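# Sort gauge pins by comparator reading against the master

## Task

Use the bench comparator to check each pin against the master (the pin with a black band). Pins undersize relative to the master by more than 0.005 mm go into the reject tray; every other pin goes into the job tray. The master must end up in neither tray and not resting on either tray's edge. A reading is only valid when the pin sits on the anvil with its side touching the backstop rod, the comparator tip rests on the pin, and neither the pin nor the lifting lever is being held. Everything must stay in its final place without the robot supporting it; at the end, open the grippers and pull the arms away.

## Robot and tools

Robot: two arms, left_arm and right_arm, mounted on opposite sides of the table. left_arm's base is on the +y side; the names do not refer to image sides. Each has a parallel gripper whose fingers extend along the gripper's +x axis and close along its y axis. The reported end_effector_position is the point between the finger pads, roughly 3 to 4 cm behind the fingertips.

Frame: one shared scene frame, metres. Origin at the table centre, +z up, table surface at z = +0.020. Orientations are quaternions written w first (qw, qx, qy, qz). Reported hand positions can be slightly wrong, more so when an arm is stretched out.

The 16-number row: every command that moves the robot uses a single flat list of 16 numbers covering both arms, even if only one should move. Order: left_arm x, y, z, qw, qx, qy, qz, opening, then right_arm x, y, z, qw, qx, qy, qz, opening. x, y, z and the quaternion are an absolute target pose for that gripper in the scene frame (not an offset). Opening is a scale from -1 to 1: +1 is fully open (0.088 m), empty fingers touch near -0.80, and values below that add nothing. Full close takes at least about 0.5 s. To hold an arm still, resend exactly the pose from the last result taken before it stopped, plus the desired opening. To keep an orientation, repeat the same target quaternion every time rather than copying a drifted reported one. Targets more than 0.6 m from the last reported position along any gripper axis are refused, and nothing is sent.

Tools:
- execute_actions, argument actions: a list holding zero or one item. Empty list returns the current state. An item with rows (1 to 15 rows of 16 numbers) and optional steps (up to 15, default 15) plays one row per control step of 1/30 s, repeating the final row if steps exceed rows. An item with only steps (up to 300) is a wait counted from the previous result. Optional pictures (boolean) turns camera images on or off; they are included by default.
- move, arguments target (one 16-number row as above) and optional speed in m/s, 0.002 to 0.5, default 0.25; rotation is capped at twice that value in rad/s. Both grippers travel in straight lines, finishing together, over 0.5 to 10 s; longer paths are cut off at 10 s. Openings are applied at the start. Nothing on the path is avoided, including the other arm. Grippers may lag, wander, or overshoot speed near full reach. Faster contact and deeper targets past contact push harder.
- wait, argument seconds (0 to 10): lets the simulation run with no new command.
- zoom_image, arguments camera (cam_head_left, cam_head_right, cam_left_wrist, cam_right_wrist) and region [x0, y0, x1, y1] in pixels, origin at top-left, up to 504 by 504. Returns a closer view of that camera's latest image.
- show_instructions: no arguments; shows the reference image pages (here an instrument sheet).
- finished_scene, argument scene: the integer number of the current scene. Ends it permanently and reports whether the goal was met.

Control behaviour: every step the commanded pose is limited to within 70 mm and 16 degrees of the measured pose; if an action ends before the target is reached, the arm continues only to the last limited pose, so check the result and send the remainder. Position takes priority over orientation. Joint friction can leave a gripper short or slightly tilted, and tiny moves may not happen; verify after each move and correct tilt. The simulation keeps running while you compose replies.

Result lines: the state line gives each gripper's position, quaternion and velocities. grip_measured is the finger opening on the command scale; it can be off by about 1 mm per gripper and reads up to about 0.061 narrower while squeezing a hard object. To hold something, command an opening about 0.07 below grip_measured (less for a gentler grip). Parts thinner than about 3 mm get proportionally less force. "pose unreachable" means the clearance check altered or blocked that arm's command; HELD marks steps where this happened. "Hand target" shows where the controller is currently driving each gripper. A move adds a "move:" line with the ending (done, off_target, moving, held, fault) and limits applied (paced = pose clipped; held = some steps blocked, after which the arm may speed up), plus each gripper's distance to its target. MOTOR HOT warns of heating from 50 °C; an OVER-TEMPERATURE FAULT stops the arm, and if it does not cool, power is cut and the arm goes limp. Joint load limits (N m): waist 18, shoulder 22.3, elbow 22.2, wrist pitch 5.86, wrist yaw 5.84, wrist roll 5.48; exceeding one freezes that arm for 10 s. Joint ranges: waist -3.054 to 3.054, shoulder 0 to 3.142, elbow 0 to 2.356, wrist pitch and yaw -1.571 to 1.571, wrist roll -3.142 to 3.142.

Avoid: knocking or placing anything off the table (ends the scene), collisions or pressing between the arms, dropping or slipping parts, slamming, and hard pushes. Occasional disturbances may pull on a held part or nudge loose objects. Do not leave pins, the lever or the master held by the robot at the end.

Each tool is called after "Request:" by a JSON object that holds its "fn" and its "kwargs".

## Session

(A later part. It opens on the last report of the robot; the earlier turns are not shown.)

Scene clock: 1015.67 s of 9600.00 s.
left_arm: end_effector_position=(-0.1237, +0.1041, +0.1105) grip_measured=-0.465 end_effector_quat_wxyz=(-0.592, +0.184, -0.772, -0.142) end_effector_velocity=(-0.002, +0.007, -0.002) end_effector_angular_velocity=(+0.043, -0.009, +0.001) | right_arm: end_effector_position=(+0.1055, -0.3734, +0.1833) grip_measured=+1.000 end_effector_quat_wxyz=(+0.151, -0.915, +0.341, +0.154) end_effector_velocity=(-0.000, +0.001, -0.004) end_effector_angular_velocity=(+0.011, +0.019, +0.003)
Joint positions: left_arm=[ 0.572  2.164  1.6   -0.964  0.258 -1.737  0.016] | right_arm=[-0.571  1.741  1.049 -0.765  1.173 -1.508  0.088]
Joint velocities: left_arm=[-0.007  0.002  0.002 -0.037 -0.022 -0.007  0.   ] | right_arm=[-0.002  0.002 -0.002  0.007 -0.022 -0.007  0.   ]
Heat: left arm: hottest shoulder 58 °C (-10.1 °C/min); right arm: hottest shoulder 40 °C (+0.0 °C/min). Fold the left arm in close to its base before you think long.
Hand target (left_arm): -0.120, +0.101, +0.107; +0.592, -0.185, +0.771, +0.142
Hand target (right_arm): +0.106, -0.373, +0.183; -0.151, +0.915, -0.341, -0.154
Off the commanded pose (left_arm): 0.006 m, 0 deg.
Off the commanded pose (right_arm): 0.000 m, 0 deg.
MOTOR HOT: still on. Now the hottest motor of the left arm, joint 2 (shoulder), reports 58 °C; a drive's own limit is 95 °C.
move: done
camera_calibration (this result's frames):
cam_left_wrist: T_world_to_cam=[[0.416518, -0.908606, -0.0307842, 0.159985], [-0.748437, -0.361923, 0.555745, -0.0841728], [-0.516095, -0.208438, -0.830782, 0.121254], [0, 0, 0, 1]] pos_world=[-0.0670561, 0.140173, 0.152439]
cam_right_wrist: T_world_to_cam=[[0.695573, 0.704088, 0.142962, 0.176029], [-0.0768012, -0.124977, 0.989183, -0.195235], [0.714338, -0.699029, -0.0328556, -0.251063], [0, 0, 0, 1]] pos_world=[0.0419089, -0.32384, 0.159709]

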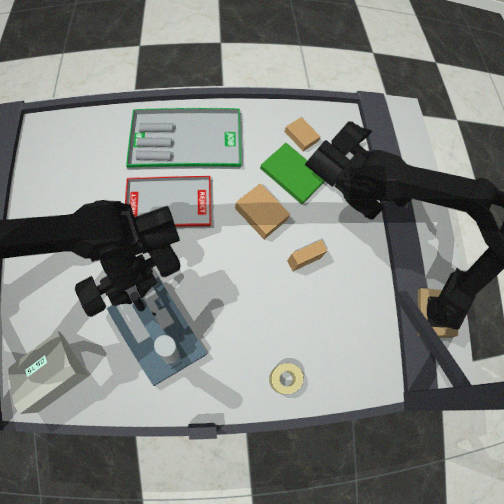

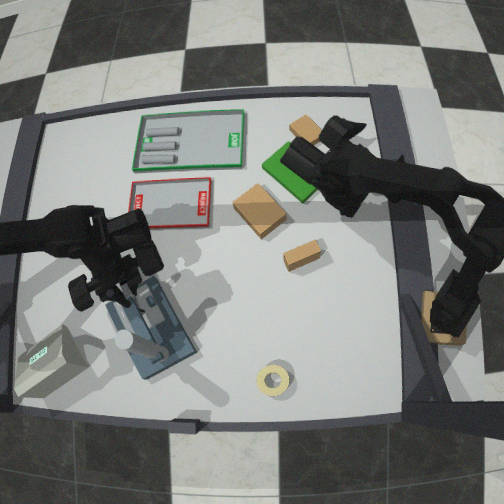

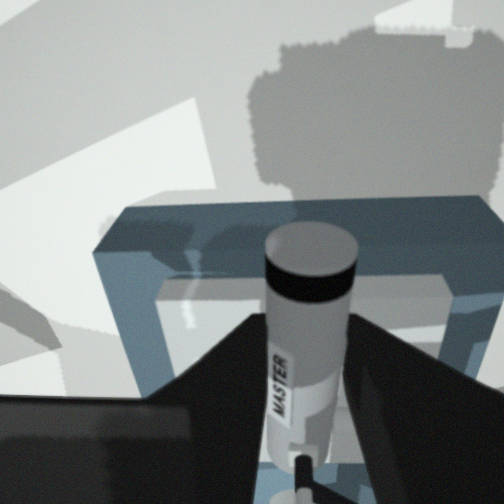

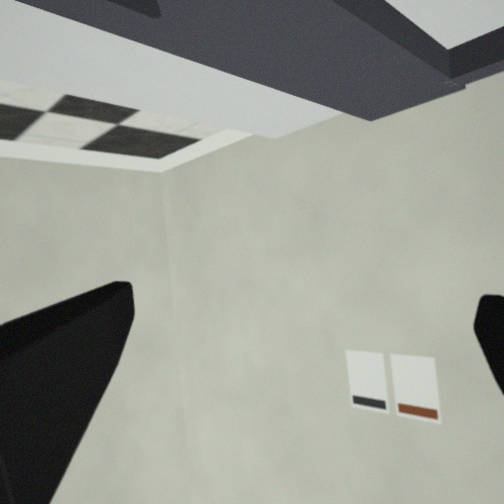

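Request:
{"fn": "execute_actions", "kwargs": {"actions": [{"rows": [[-0.1230, 0.1035, 0.1085, 0.5919, -0.1852, 0.7714, 0.1421, -0.52, 0.1055, -0.3734, 0.1833, 0.151, -0.915, 0.341, 0.154, 1.0], [-0.1230, 0.1035, 0.1085, 0.5919, -0.1852, 0.7714, 0.1421, -0.49, 0.1055, -0.3734, 0.1833, 0.151, -0.915, 0.341, 0.154, 1.0], [-0.1230, 0.1035, 0.1085, 0.5919, -0.1852, 0.7714, 0.1421, -0.47, 0.1055, -0.3734, 0.1833, 0.151, -0.915, 0.341, 0.154, 1.0], [-0.1230, 0.1035, 0.1085, 0.5919, -0.1852, 0.7714, 0.1421, -0.45, 0.1055, -0.3734, 0.1833, 0.151, -0.915, 0.341, 0.154, 1.0], [-0.1230, 0.1035, 0.1085, 0.5919, -0.1852, 0.7714, 0.1421, -0.43, 0.1055, -0.3734, 0.1833, 0.151, -0.915, 0.341, 0.154, 1.0], [-0.1230, 0.1035, 0.1085, 0.5919, -0.1852, 0.7714, 0.1421, -0.41, 0.1055, -0.3734, 0.1833, 0.151, -0.915, 0.341, 0.154, 1.0], [-0.1230, 0.1035, 0.1085, 0.5919, -0.1852, 0.7714, 0.1421, -0.39, 0.1055, -0.3734, 0.1833, 0.151, -0.915, 0.341, 0.154, 1.0], [-0.1230, 0.1035, 0.1085, 0.5919, -0.1852, 0.7714, 0.1421, -0.36, 0.1055, -0.3734, 0.1833, 0.151, -0.915, 0.341, 0.154, 1.0], [-0.1230, 0.1035, 0.1085, 0.5919, -0.1852, 0.7714, 0.1421, -0.32, 0.1055, -0.3734, 0.1833, 0.151, -0.915, 0.341, 0.154, 1.0], [-0.1230, 0.1035, 0.1085, 0.5919, -0.1852, 0.7714, 0.1421, -0.26, 0.1055, -0.3734, 0.1833, 0.151, -0.915, 0.341, 0.154, 1.0], [-0.1230, 0.1035, 0.1085, 0.5919, -0.1852, 0.7714, 0.1421, -0.20, 0.1055, -0.3734, 0.1833, 0.151, -0.915, 0.341, 0.154, 1.0], [-0.1230, 0.1035, 0.1085, 0.5919, -0.1852, 0.7714, 0.1421, -0.14, 0.1055, -0.3734, 0.1833, 0.151, -0.915, 0.341, 0.154, 1.0]], "steps": 15}], "pictures": false}}

Request:
{"fn": "wait", "kwargs": {"seconds": 1.5}}

Request:
{"fn": "zoom_image", "kwargs": {"camera": "cam_head_left", "region": [17, 347, 57, 387]}}

Scene clock: 1025.53 s of 9600.00 s.
left_arm: end_effector_position=(-0.1235, +0.1031, +0.1105) grip_measured=-0.197 end_effector_quat_wxyz=(-0.592, +0.186, -0.772, -0.140) end_effector_velocity=(-0.002, +0.005, -0.000) end_effector_angular_velocity=(+0.025, +0.001, +0.005) | right_arm: end_effector_position=(+0.1055, -0.3734, +0.1833) grip_measured=+1.000 end_effector_quat_wxyz=(+0.151, -0.915, +0.341, +0.154) end_effector_velocity=(-0.001, -0.001, -0.003) end_effector_angular_velocity=(+0.004, +0.025, +0.003)
Joint positions: left_arm=[ 0.572  2.164  1.6   -0.961  0.259 -1.737  0.029] | right_arm=[-0.571  1.741  1.049 -0.765  1.173 -1.508  0.088]
Joint velocities: left_arm=[-0.002 -0.002 -0.002 -0.022 -0.007 -0.007  0.026] | right_arm=[-0.002 -0.002 -0.002 -0.007 -0.022 -0.007  0.   ]
Heat: left arm: hottest shoulder 58 °C (-5.1 °C/min); right arm: hottest shoulder 40 °C (+0.0 °C/min). Fold the left arm in close to its base before you think long.
Hand target (left_arm): -0.123, +0.103, +0.109; +0.592, -0.185, +0.771, +0.142
Hand target (right_arm): +0.106, -0.373, +0.183; -0.151, +0.915, -0.341, -0.154
Off the commanded pose (left_arm): 0.002 m, 0 deg.
Off the commanded pose (right_arm): 0.000 m, 0 deg.
MOTOR HOT: still on. Now the hottest motor of the left arm, joint 2 (shoulder), reports 58 °C; a drive's own limit is 95 °C.
Steps of this call (steps 1 to 90: nothing new was sent; then 6.37 s passed at rest; steps 91 to 105: all 15 steps of this action). Readings (end_effector_position):
91: left_arm (-0.1237, +0.1041, +0.1105) | right_arm (+0.1055, -0.3734, +0.1833)
92: left_arm (-0.1237, +0.1041, +0.1105) | right_arm (+0.1055, -0.3734, +0.1833)
94: left_arm (-0.1237, +0.1041, +0.1105) | right_arm (+0.1055, -0.3734, +0.1833)
98: left_arm (-0.1237, +0.1041, +0.1105) | right_arm (+0.1055, -0.3734, +0.1833)
105: the state above

Scene clock: 1027.03 s of 9600.00 s.
left_arm: end_effector_position=(-0.1235, +0.1031, +0.1105) grip_measured=-0.142 end_effector_quat_wxyz=(-0.592, +0.186, -0.772, -0.140) end_effector_velocity=(+0.002, -0.000, -0.000) end_effector_angular_velocity=(+0.001, -0.022, +0.006) | right_arm: end_effector_position=(+0.1055, -0.3734, +0.1833) grip_measured=+1.000 end_effector_quat_wxyz=(+0.151, -0.915, +0.341, +0.154) end_effector_velocity=(-0.002, +0.000, -0.003) end_effector_angular_velocity=(-0.018, +0.044, +0.013)
Joint positions: left_arm=[ 0.572  2.164  1.6   -0.961  0.259 -1.737  0.032] | right_arm=[-0.571  1.741  1.049 -0.765  1.173 -1.508  0.088]
Joint velocities: left_arm=[-0.002 -0.002 -0.002  0.007 -0.022 -0.007 -0.   ] | right_arm=[ 0.002  0.002  0.002 -0.022 -0.022 -0.022  0.   ]
Heat: left arm: hottest shoulder 58 °C (-5.0 °C/min); right arm: hottest shoulder 40 °C (+0.0 °C/min). Fold the left arm in close to its base before you think long.
Hand target (left_arm): -0.123, +0.103, +0.109; +0.592, -0.185, +0.771, +0.142
Hand target (right_arm): +0.106, -0.373, +0.183; -0.151, +0.915, -0.341, -0.154
Off the commanded pose (left_arm): 0.002 m, 0 deg.
Off the commanded pose (right_arm): 0.000 m, 0 deg.
MOTOR HOT: still on. Now the hottest motor of the left arm, joint 2 (shoulder), reports 58 °C; a drive's own limit is 95 °C.
Steps of this call (steps 1 to 45: nothing new was sent). Readings (end_effector_position):
1: left_arm (-0.1235, +0.1031, +0.1105) | right_arm (+0.1055, -0.3734, +0.1833)
2: left_arm (-0.1235, +0.1031, +0.1105) | right_arm (+0.1055, -0.3734, +0.1833)
4: left_arm (-0.1235, +0.1031, +0.1105) | right_arm (+0.1055, -0.3734, +0.1833)
8: left_arm (-0.1235, +0.1031, +0.1105) | right_arm (+0.1055, -0.3734, +0.1833)
45: the state above
camera_calibration (this result's frames):
cam_left_wrist: T_world_to_cam=[[0.416529, -0.908731, -0.0266662, 0.158554], [-0.748951, -0.359623, 0.556546, -0.0847753], [-0.515341, -0.211846, -0.830389, 0.121656], [0, 0, 0, 1]] pos_world=[-0.0668405, 0.139368, 0.152431]
cam_right_wrist: T_world_to_cam=[[0.695573, 0.704088, 0.142962, 0.176029], [-0.0768012, -0.124977, 0.989183, -0.195235], [0.714338, -0.699029, -0.0328556, -0.251063], [0, 0, 0, 1]] pos_world=[0.0419089, -0.32384, 0.159709]

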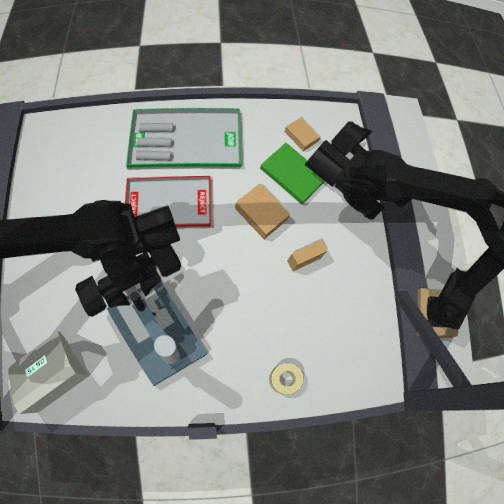

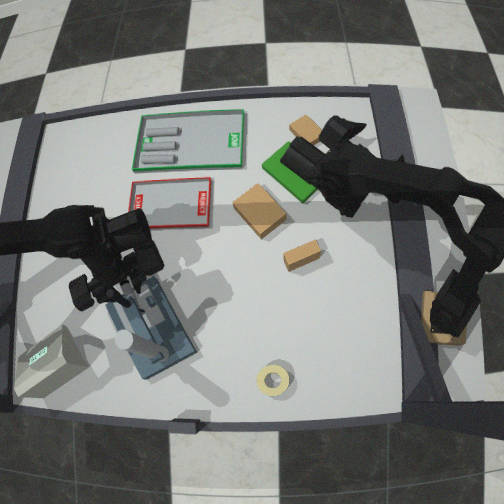

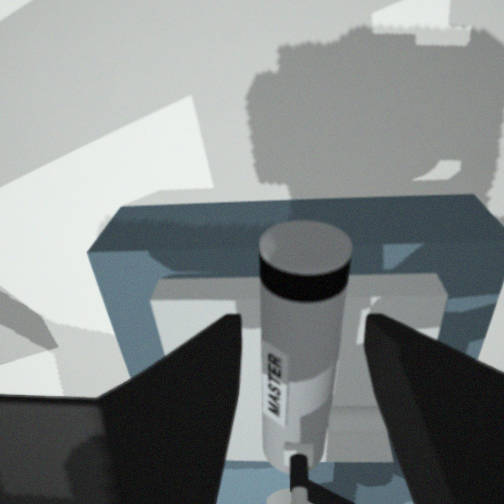

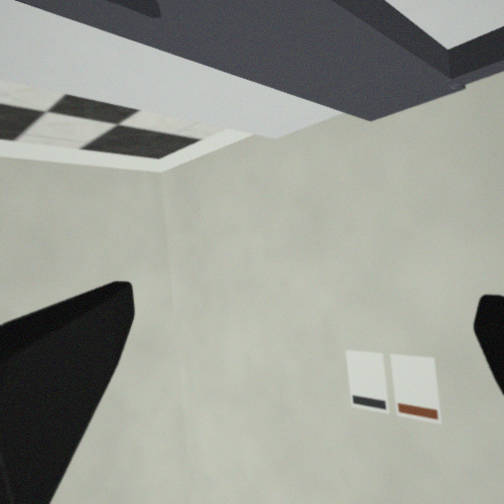

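Region (17, 347, 57, 387) of cam_head_left's 504x504 image, scaled by 12.600, with more detail than that image has.

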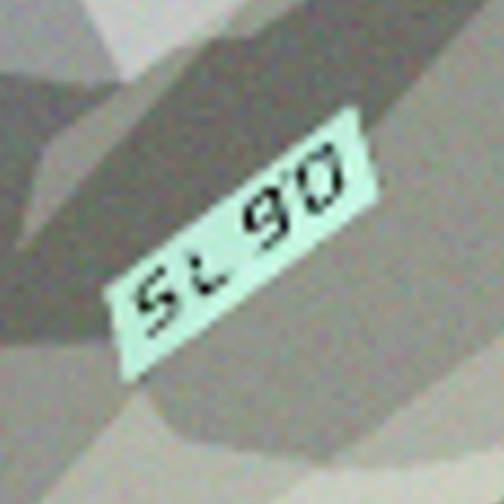

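Request:
{"fn": "zoom_image", "kwargs": {"camera": "cam_head_left", "region": [24, 356, 48, 380]}}

Request:
{"fn": "zoom_image", "kwargs": {"camera": "cam_head_right", "region": [22, 340, 54, 372]}}

Region (24, 356, 48, 380) of cam_head_left's 504x504 image, scaled by 21.000, with more detail than that image has.

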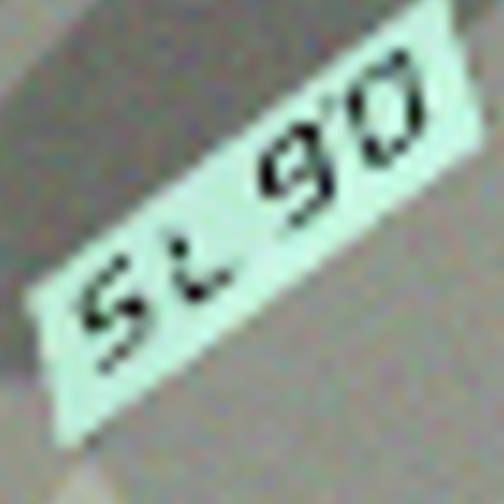

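Region (22, 340, 54, 372) of cam_head_right's 504x504 image, scaled by 15.750, with more detail than that image has.

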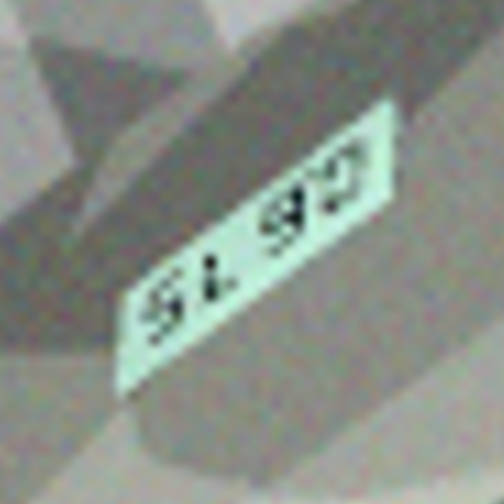

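Request:
{"fn": "move", "kwargs": {"target": [-0.110, 0.110, 0.160, 0.5919, -0.1852, 0.7714, 0.1421, -0.14, 0.1055, -0.3734, 0.1833, 0.151, -0.915, 0.341, 0.154, 1.0], "speed": 0.06}}

Scene clock: 1038.03 s of 9600.00 s.
left_arm: end_effector_position=(-0.1120, +0.1125, +0.1532) grip_measured=-0.142 end_effector_quat_wxyz=(-0.591, +0.180, -0.772, -0.150) end_effector_velocity=(+0.002, +0.001, +0.001) end_effector_angular_velocity=(+0.006, -0.005, +0.010) | right_arm: end_effector_position=(+0.1055, -0.3734, +0.1833) grip_measured=+1.000 end_effector_quat_wxyz=(+0.151, -0.915, +0.341, +0.154) end_effector_velocity=(-0.003, -0.001, -0.001) end_effector_angular_velocity=(-0.027, +0.033, +0.012)
Joint positions: left_arm=[ 0.606  2.122  1.709 -1.142  0.259 -1.706  0.032] | right_arm=[-0.571  1.741  1.049 -0.765  1.173 -1.508  0.088]
Joint velocities: left_arm=[ 0.002 -0.002  0.002 -0.007 -0.007 -0.007 -0.   ] | right_arm=[ 0.002 -0.002 -0.002 -0.022 -0.007 -0.022  0.   ]
Heat: left arm: hottest shoulder 60 °C (+1.0 °C/min); right arm: hottest shoulder 40 °C (+0.0 °C/min). Fold the left arm in close to its base before you think long.
Hand target (left_arm): -0.110, +0.111, +0.160; +0.592, -0.185, +0.771, +0.142
Hand target (right_arm): +0.106, -0.373, +0.183; -0.151, +0.915, -0.341, -0.154
Off the commanded pose (left_arm): 0.008 m, 1 deg.
Off the commanded pose (right_arm): 0.000 m, 0 deg.
MOTOR HOT: still on. Now the hottest motor of the left arm, joint 2 (shoulder), reports 60 °C; a drive's own limit is 95 °C.
After step 90, 6.77 s passed at rest.
move: done
camera_calibration (this result's frames):
cam_left_wrist: T_world_to_cam=[[0.419324, -0.906517, -0.0489361, 0.166968], [-0.744222, -0.374122, 0.553323, -0.0938851], [-0.519905, -0.195602, -0.831528, 0.162819], [0, 0, 0, 1]] pos_world=[-0.0552344, 0.148082, 0.195508]
cam_right_wrist: T_world_to_cam=[[0.695573, 0.704088, 0.142962, 0.176029], [-0.0768012, -0.124977, 0.989183, -0.195235], [0.714338, -0.699029, -0.0328556, -0.251063], [0, 0, 0, 1]] pos_world=[0.0419089, -0.32384, 0.159709]

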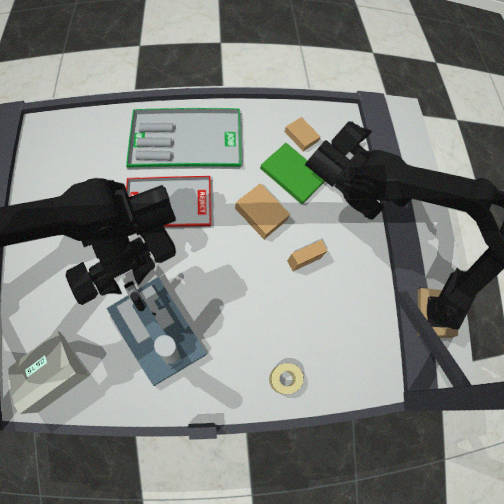

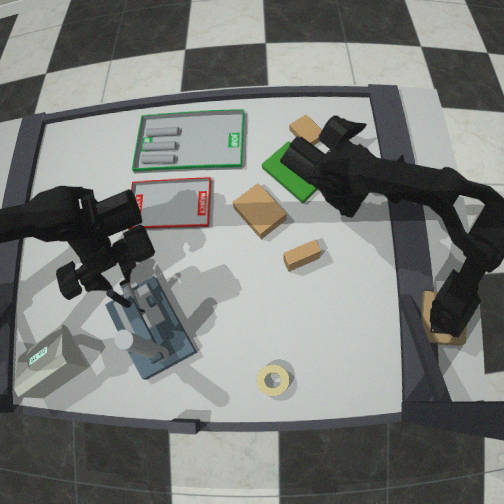

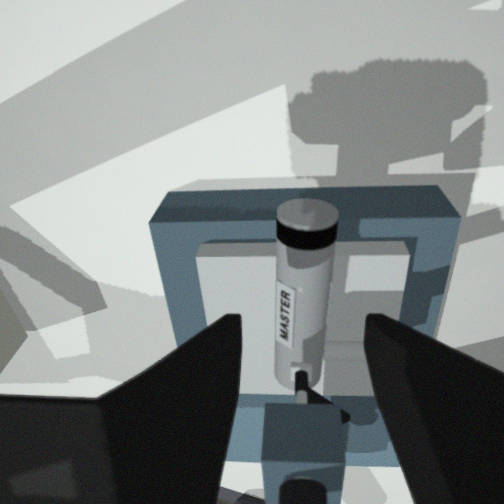

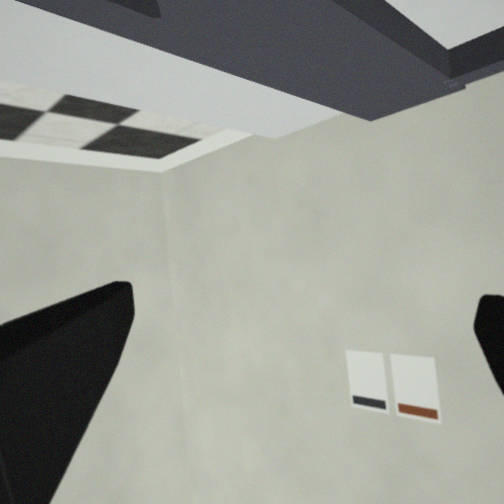

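Request:
{"fn": "move", "kwargs": {"target": [-0.03, 0.33, 0.20, 0.5517, -0.3353, 0.7190, 0.2573, -0.14, 0.1055, -0.3734, 0.1833, 0.151, -0.915, 0.341, 0.154, 1.0], "speed": 0.25}}

Scene clock: 1041.93 s of 9600.00 s.
left_arm: end_effector_position=(-0.0275, +0.3271, +0.2010) grip_measured=-0.142 end_effector_quat_wxyz=(-0.554, +0.337, -0.717, -0.256) end_effector_velocity=(+0.001, +0.000, +0.001) end_effector_angular_velocity=(-0.012, -0.004, +0.014) | right_arm: end_effector_position=(+0.1055, -0.3734, +0.1833) grip_measured=+1.000 end_effector_quat_wxyz=(+0.151, -0.915, +0.341, +0.154) end_effector_velocity=(-0.001, -0.004, -0.001) end_effector_angular_velocity=(-0.017, +0.024, -0.004)
Joint positions: left_arm=[ 1.199  1.538  1.161 -1.203  0.258 -1.507  0.032] | right_arm=[-0.571  1.741  1.049 -0.765  1.173 -1.508  0.088]
Joint velocities: left_arm=[ 0.007 -0.007 -0.002  0.007  0.007 -0.007 -0.   ] | right_arm=[-0.007 -0.002 -0.002 -0.022 -0.007 -0.007  0.   ]
Heat: left arm: hottest shoulder 60 °C (+0.0 °C/min); right arm: hottest shoulder 40 °C (+0.0 °C/min). Fold the left arm in close to its base before you think long.
Hand target (left_arm): -0.031, +0.331, +0.199; +0.552, -0.334, +0.719, +0.258
Hand target (right_arm): +0.106, -0.373, +0.183; -0.151, +0.915, -0.341, -0.154
Off the commanded pose (left_arm): 0.004 m, 0 deg.
Off the commanded pose (right_arm): 0.000 m, 0 deg.
MOTOR HOT: still on. Now the hottest motor of the left arm, joint 2 (shoulder), reports 60 °C; a drive's own limit is 95 °C.
move: done
camera_calibration (this result's frames):
cam_left_wrist: T_world_to_cam=[[0.740668, -0.671456, -0.0236059, 0.255253], [-0.550047, -0.626172, 0.552591, 0.110766], [-0.385822, -0.396303, -0.833118, 0.35818], [0, 0, 0, 1]] pos_world=[0.0100627, 0.382698, 0.243224]
cam_right_wrist: T_world_to_cam=[[0.695573, 0.704088, 0.142962, 0.176029], [-0.0768012, -0.124977, 0.989183, -0.195235], [0.714338, -0.699029, -0.0328556, -0.251063], [0, 0, 0, 1]] pos_world=[0.0419089, -0.32384, 0.159709]

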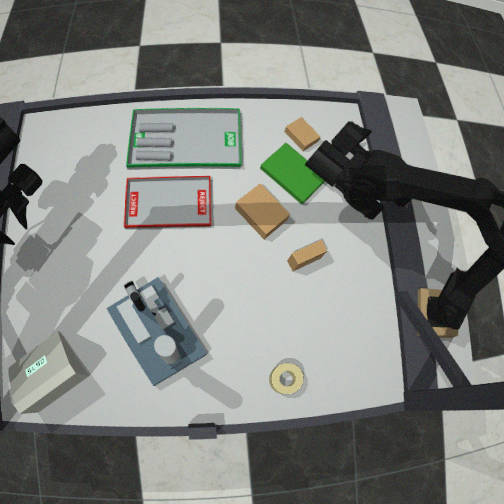

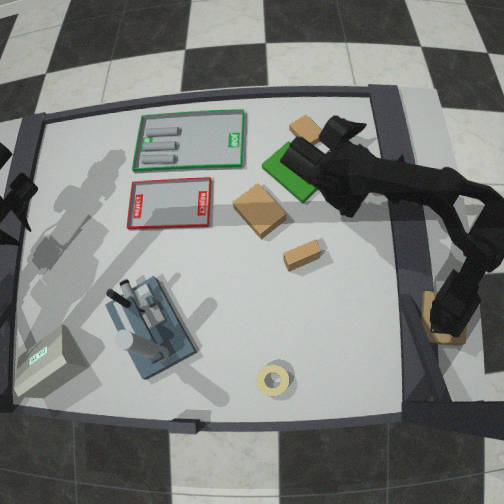

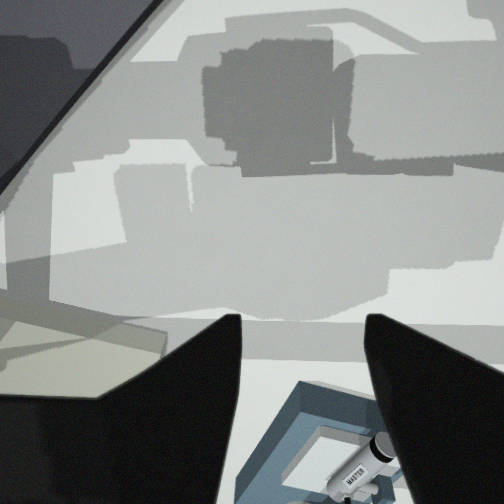

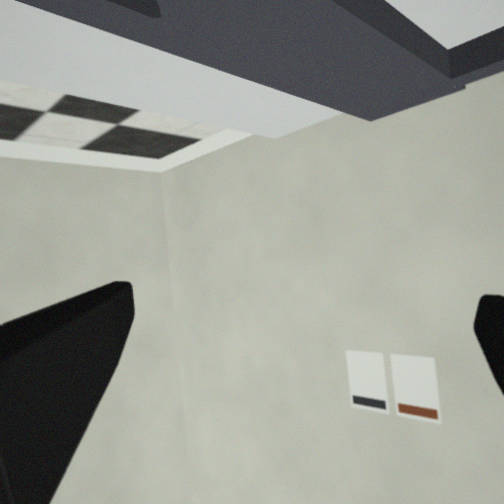

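Request:
{"fn": "zoom_image", "kwargs": {"camera": "cam_head_left", "region": [250, 90, 420, 260]}}

Request:
{"fn": "zoom_image", "kwargs": {"camera": "cam_head_right", "region": [250, 85, 420, 255]}}

Region (250, 90, 420, 260) of cam_head_left's 504x504 image, scaled by 2.965, with more detail than that image has.

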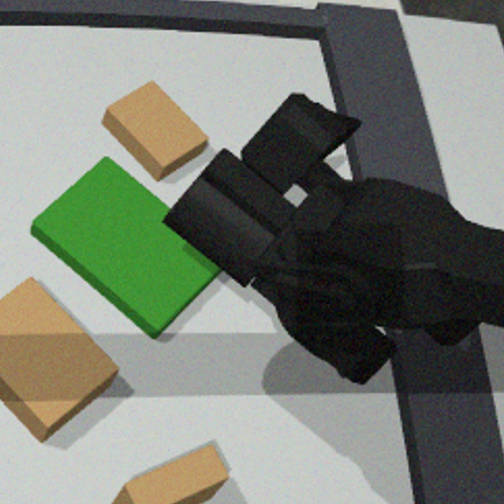

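Region (250, 85, 420, 255) of cam_head_right's 504x504 image, scaled by 2.965, with more detail than that image has.

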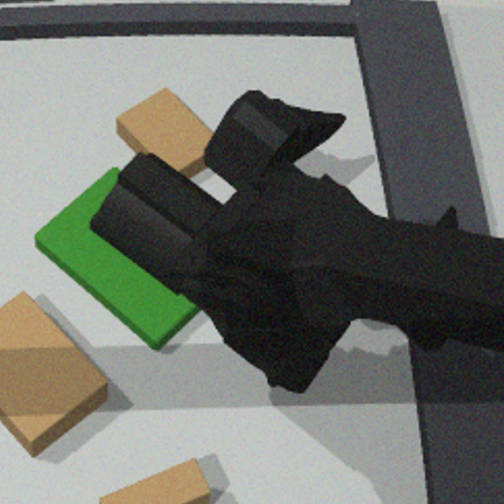

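Request:
{"fn": "move", "kwargs": {"target": [-0.0275, 0.3271, 0.2010, 0.5517, -0.3353, 0.7190, 0.2573, -0.14, -0.03, -0.36, 0.20, 0.151, -0.915, 0.341, 0.154, 1.0], "speed": 0.2}}

Scene clock: 1051.23 s of 9600.00 s.
left_arm: end_effector_position=(-0.0281, +0.3277, +0.2012) grip_measured=-0.142 end_effector_quat_wxyz=(-0.553, +0.336, -0.718, -0.257) end_effector_velocity=(-0.003, +0.004, -0.000) end_effector_angular_velocity=(+0.020, +0.015, +0.009) | right_arm: end_effector_position=(-0.0290, -0.3616, +0.1993) grip_measured=+1.000 end_effector_quat_wxyz=(+0.160, -0.917, +0.324, +0.170) end_effector_velocity=(-0.003, -0.002, -0.001) end_effector_angular_velocity=(-0.008, +0.022, -0.008)
Joint positions: left_arm=[ 1.2    1.538  1.161 -1.207  0.259 -1.506  0.032] | right_arm=[-0.109  1.693  1.02  -1.572  1.01  -0.611  0.088]
Joint velocities: left_arm=[ 0.002 -0.002 -0.002 -0.022 -0.007 -0.007  0.   ] | right_arm=[ 0.002 -0.002 -0.002 -0.007 -0.022 -0.007  0.   ]
Heat: left arm: hottest shoulder 58 °C (-2.0 °C/min); right arm: hottest shoulder 40 °C (+0.0 °C/min). Fold the left arm in close to its base before you think long.
Hand target (left_arm): -0.027, +0.327, +0.201; +0.552, -0.335, +0.719, +0.257
Hand target (right_arm): -0.030, -0.361, +0.199; -0.160, +0.917, -0.325, -0.170
Off the commanded pose (left_arm): 0.001 m, 0 deg.
Off the commanded pose (right_arm): 0.002 m, 3 deg.
MOTOR HOT: still on. Now the hottest motor of the left arm, joint 2 (shoulder), reports 58 °C; a drive's own limit is 95 °C.
joint sent to its limit (right arm) — the command would take joint 4 (wrist pitch) past its lower limit, so that joint was sent only as far as its limit.
After step 90, 5.07 s passed at rest.
move: off_target (right_arm)
camera_calibration (this result's frames):
cam_left_wrist: T_world_to_cam=[[0.740622, -0.671395, -0.0266111, 0.256624], [-0.548236, -0.626714, 0.553775, 0.110728], [-0.38848, -0.395549, -0.832241, 0.357815], [0, 0, 0, 1]] pos_world=[0.00964798, 0.383224, 0.243299]
cam_right_wrist: T_world_to_cam=[[0.67492, 0.721387, 0.155188, 0.262158], [-0.0559174, -0.159707, 0.98558, -0.23105], [0.735769, -0.673865, -0.0674512, -0.129601], [0, 0, 0, 1]] pos_world=[-0.094499, -0.313351, 0.178292]

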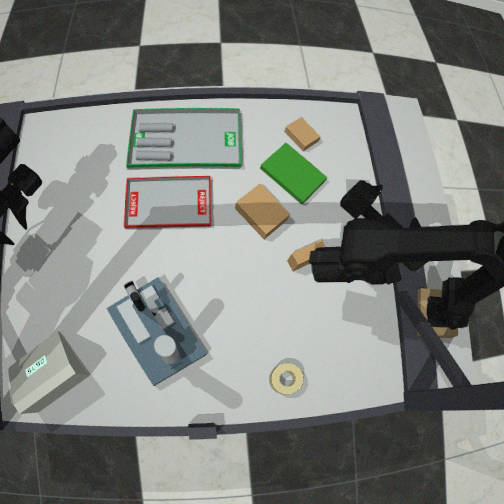

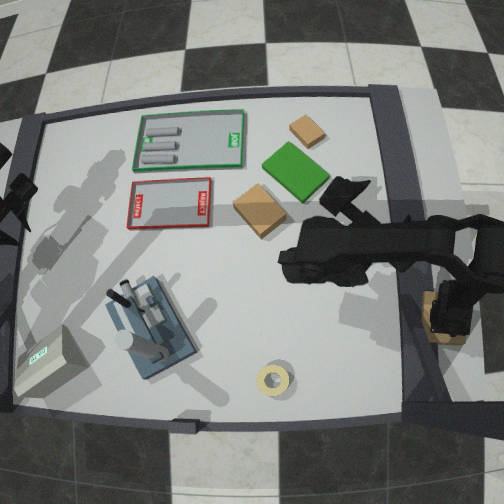

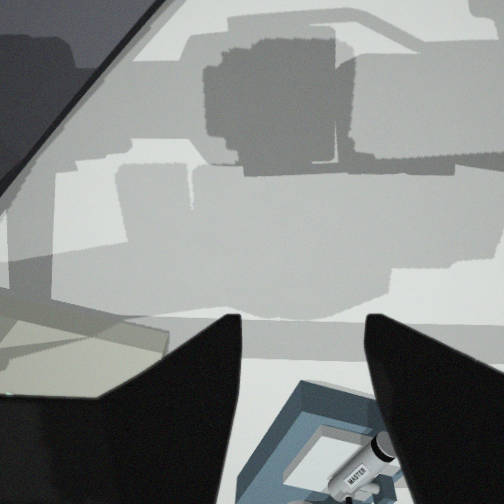

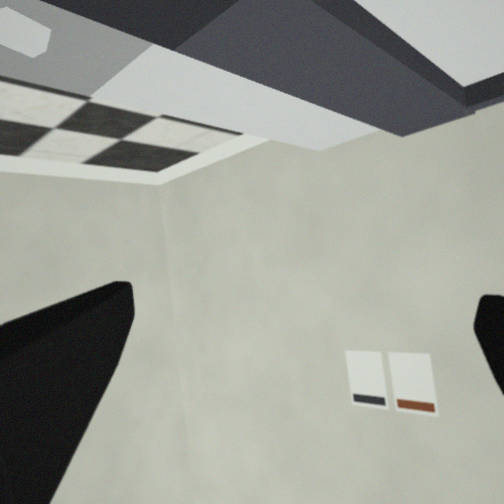

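Request:
{"fn": "zoom_image", "kwargs": {"camera": "cam_head_left", "region": [115, 95, 255, 235]}}

Region (115, 95, 255, 235) of cam_head_left's 504x504 image, scaled by 3.600, with more detail than that image has.

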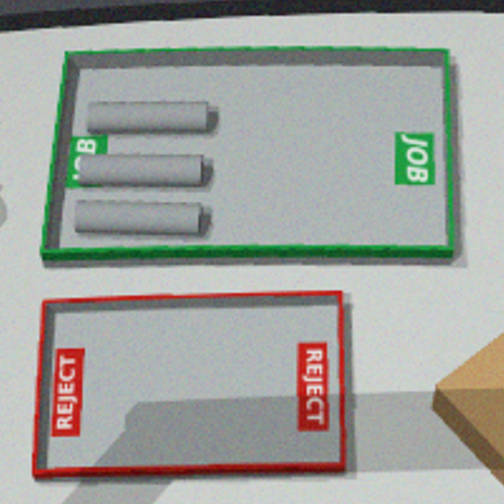

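All three pins are inside the JOB tray. The master is on the comparator, away from both trays, and both arms are clear.

Request:
{"fn": "finished_scene", "kwargs": {"scene": 2}}

The scene is finished: the task was done.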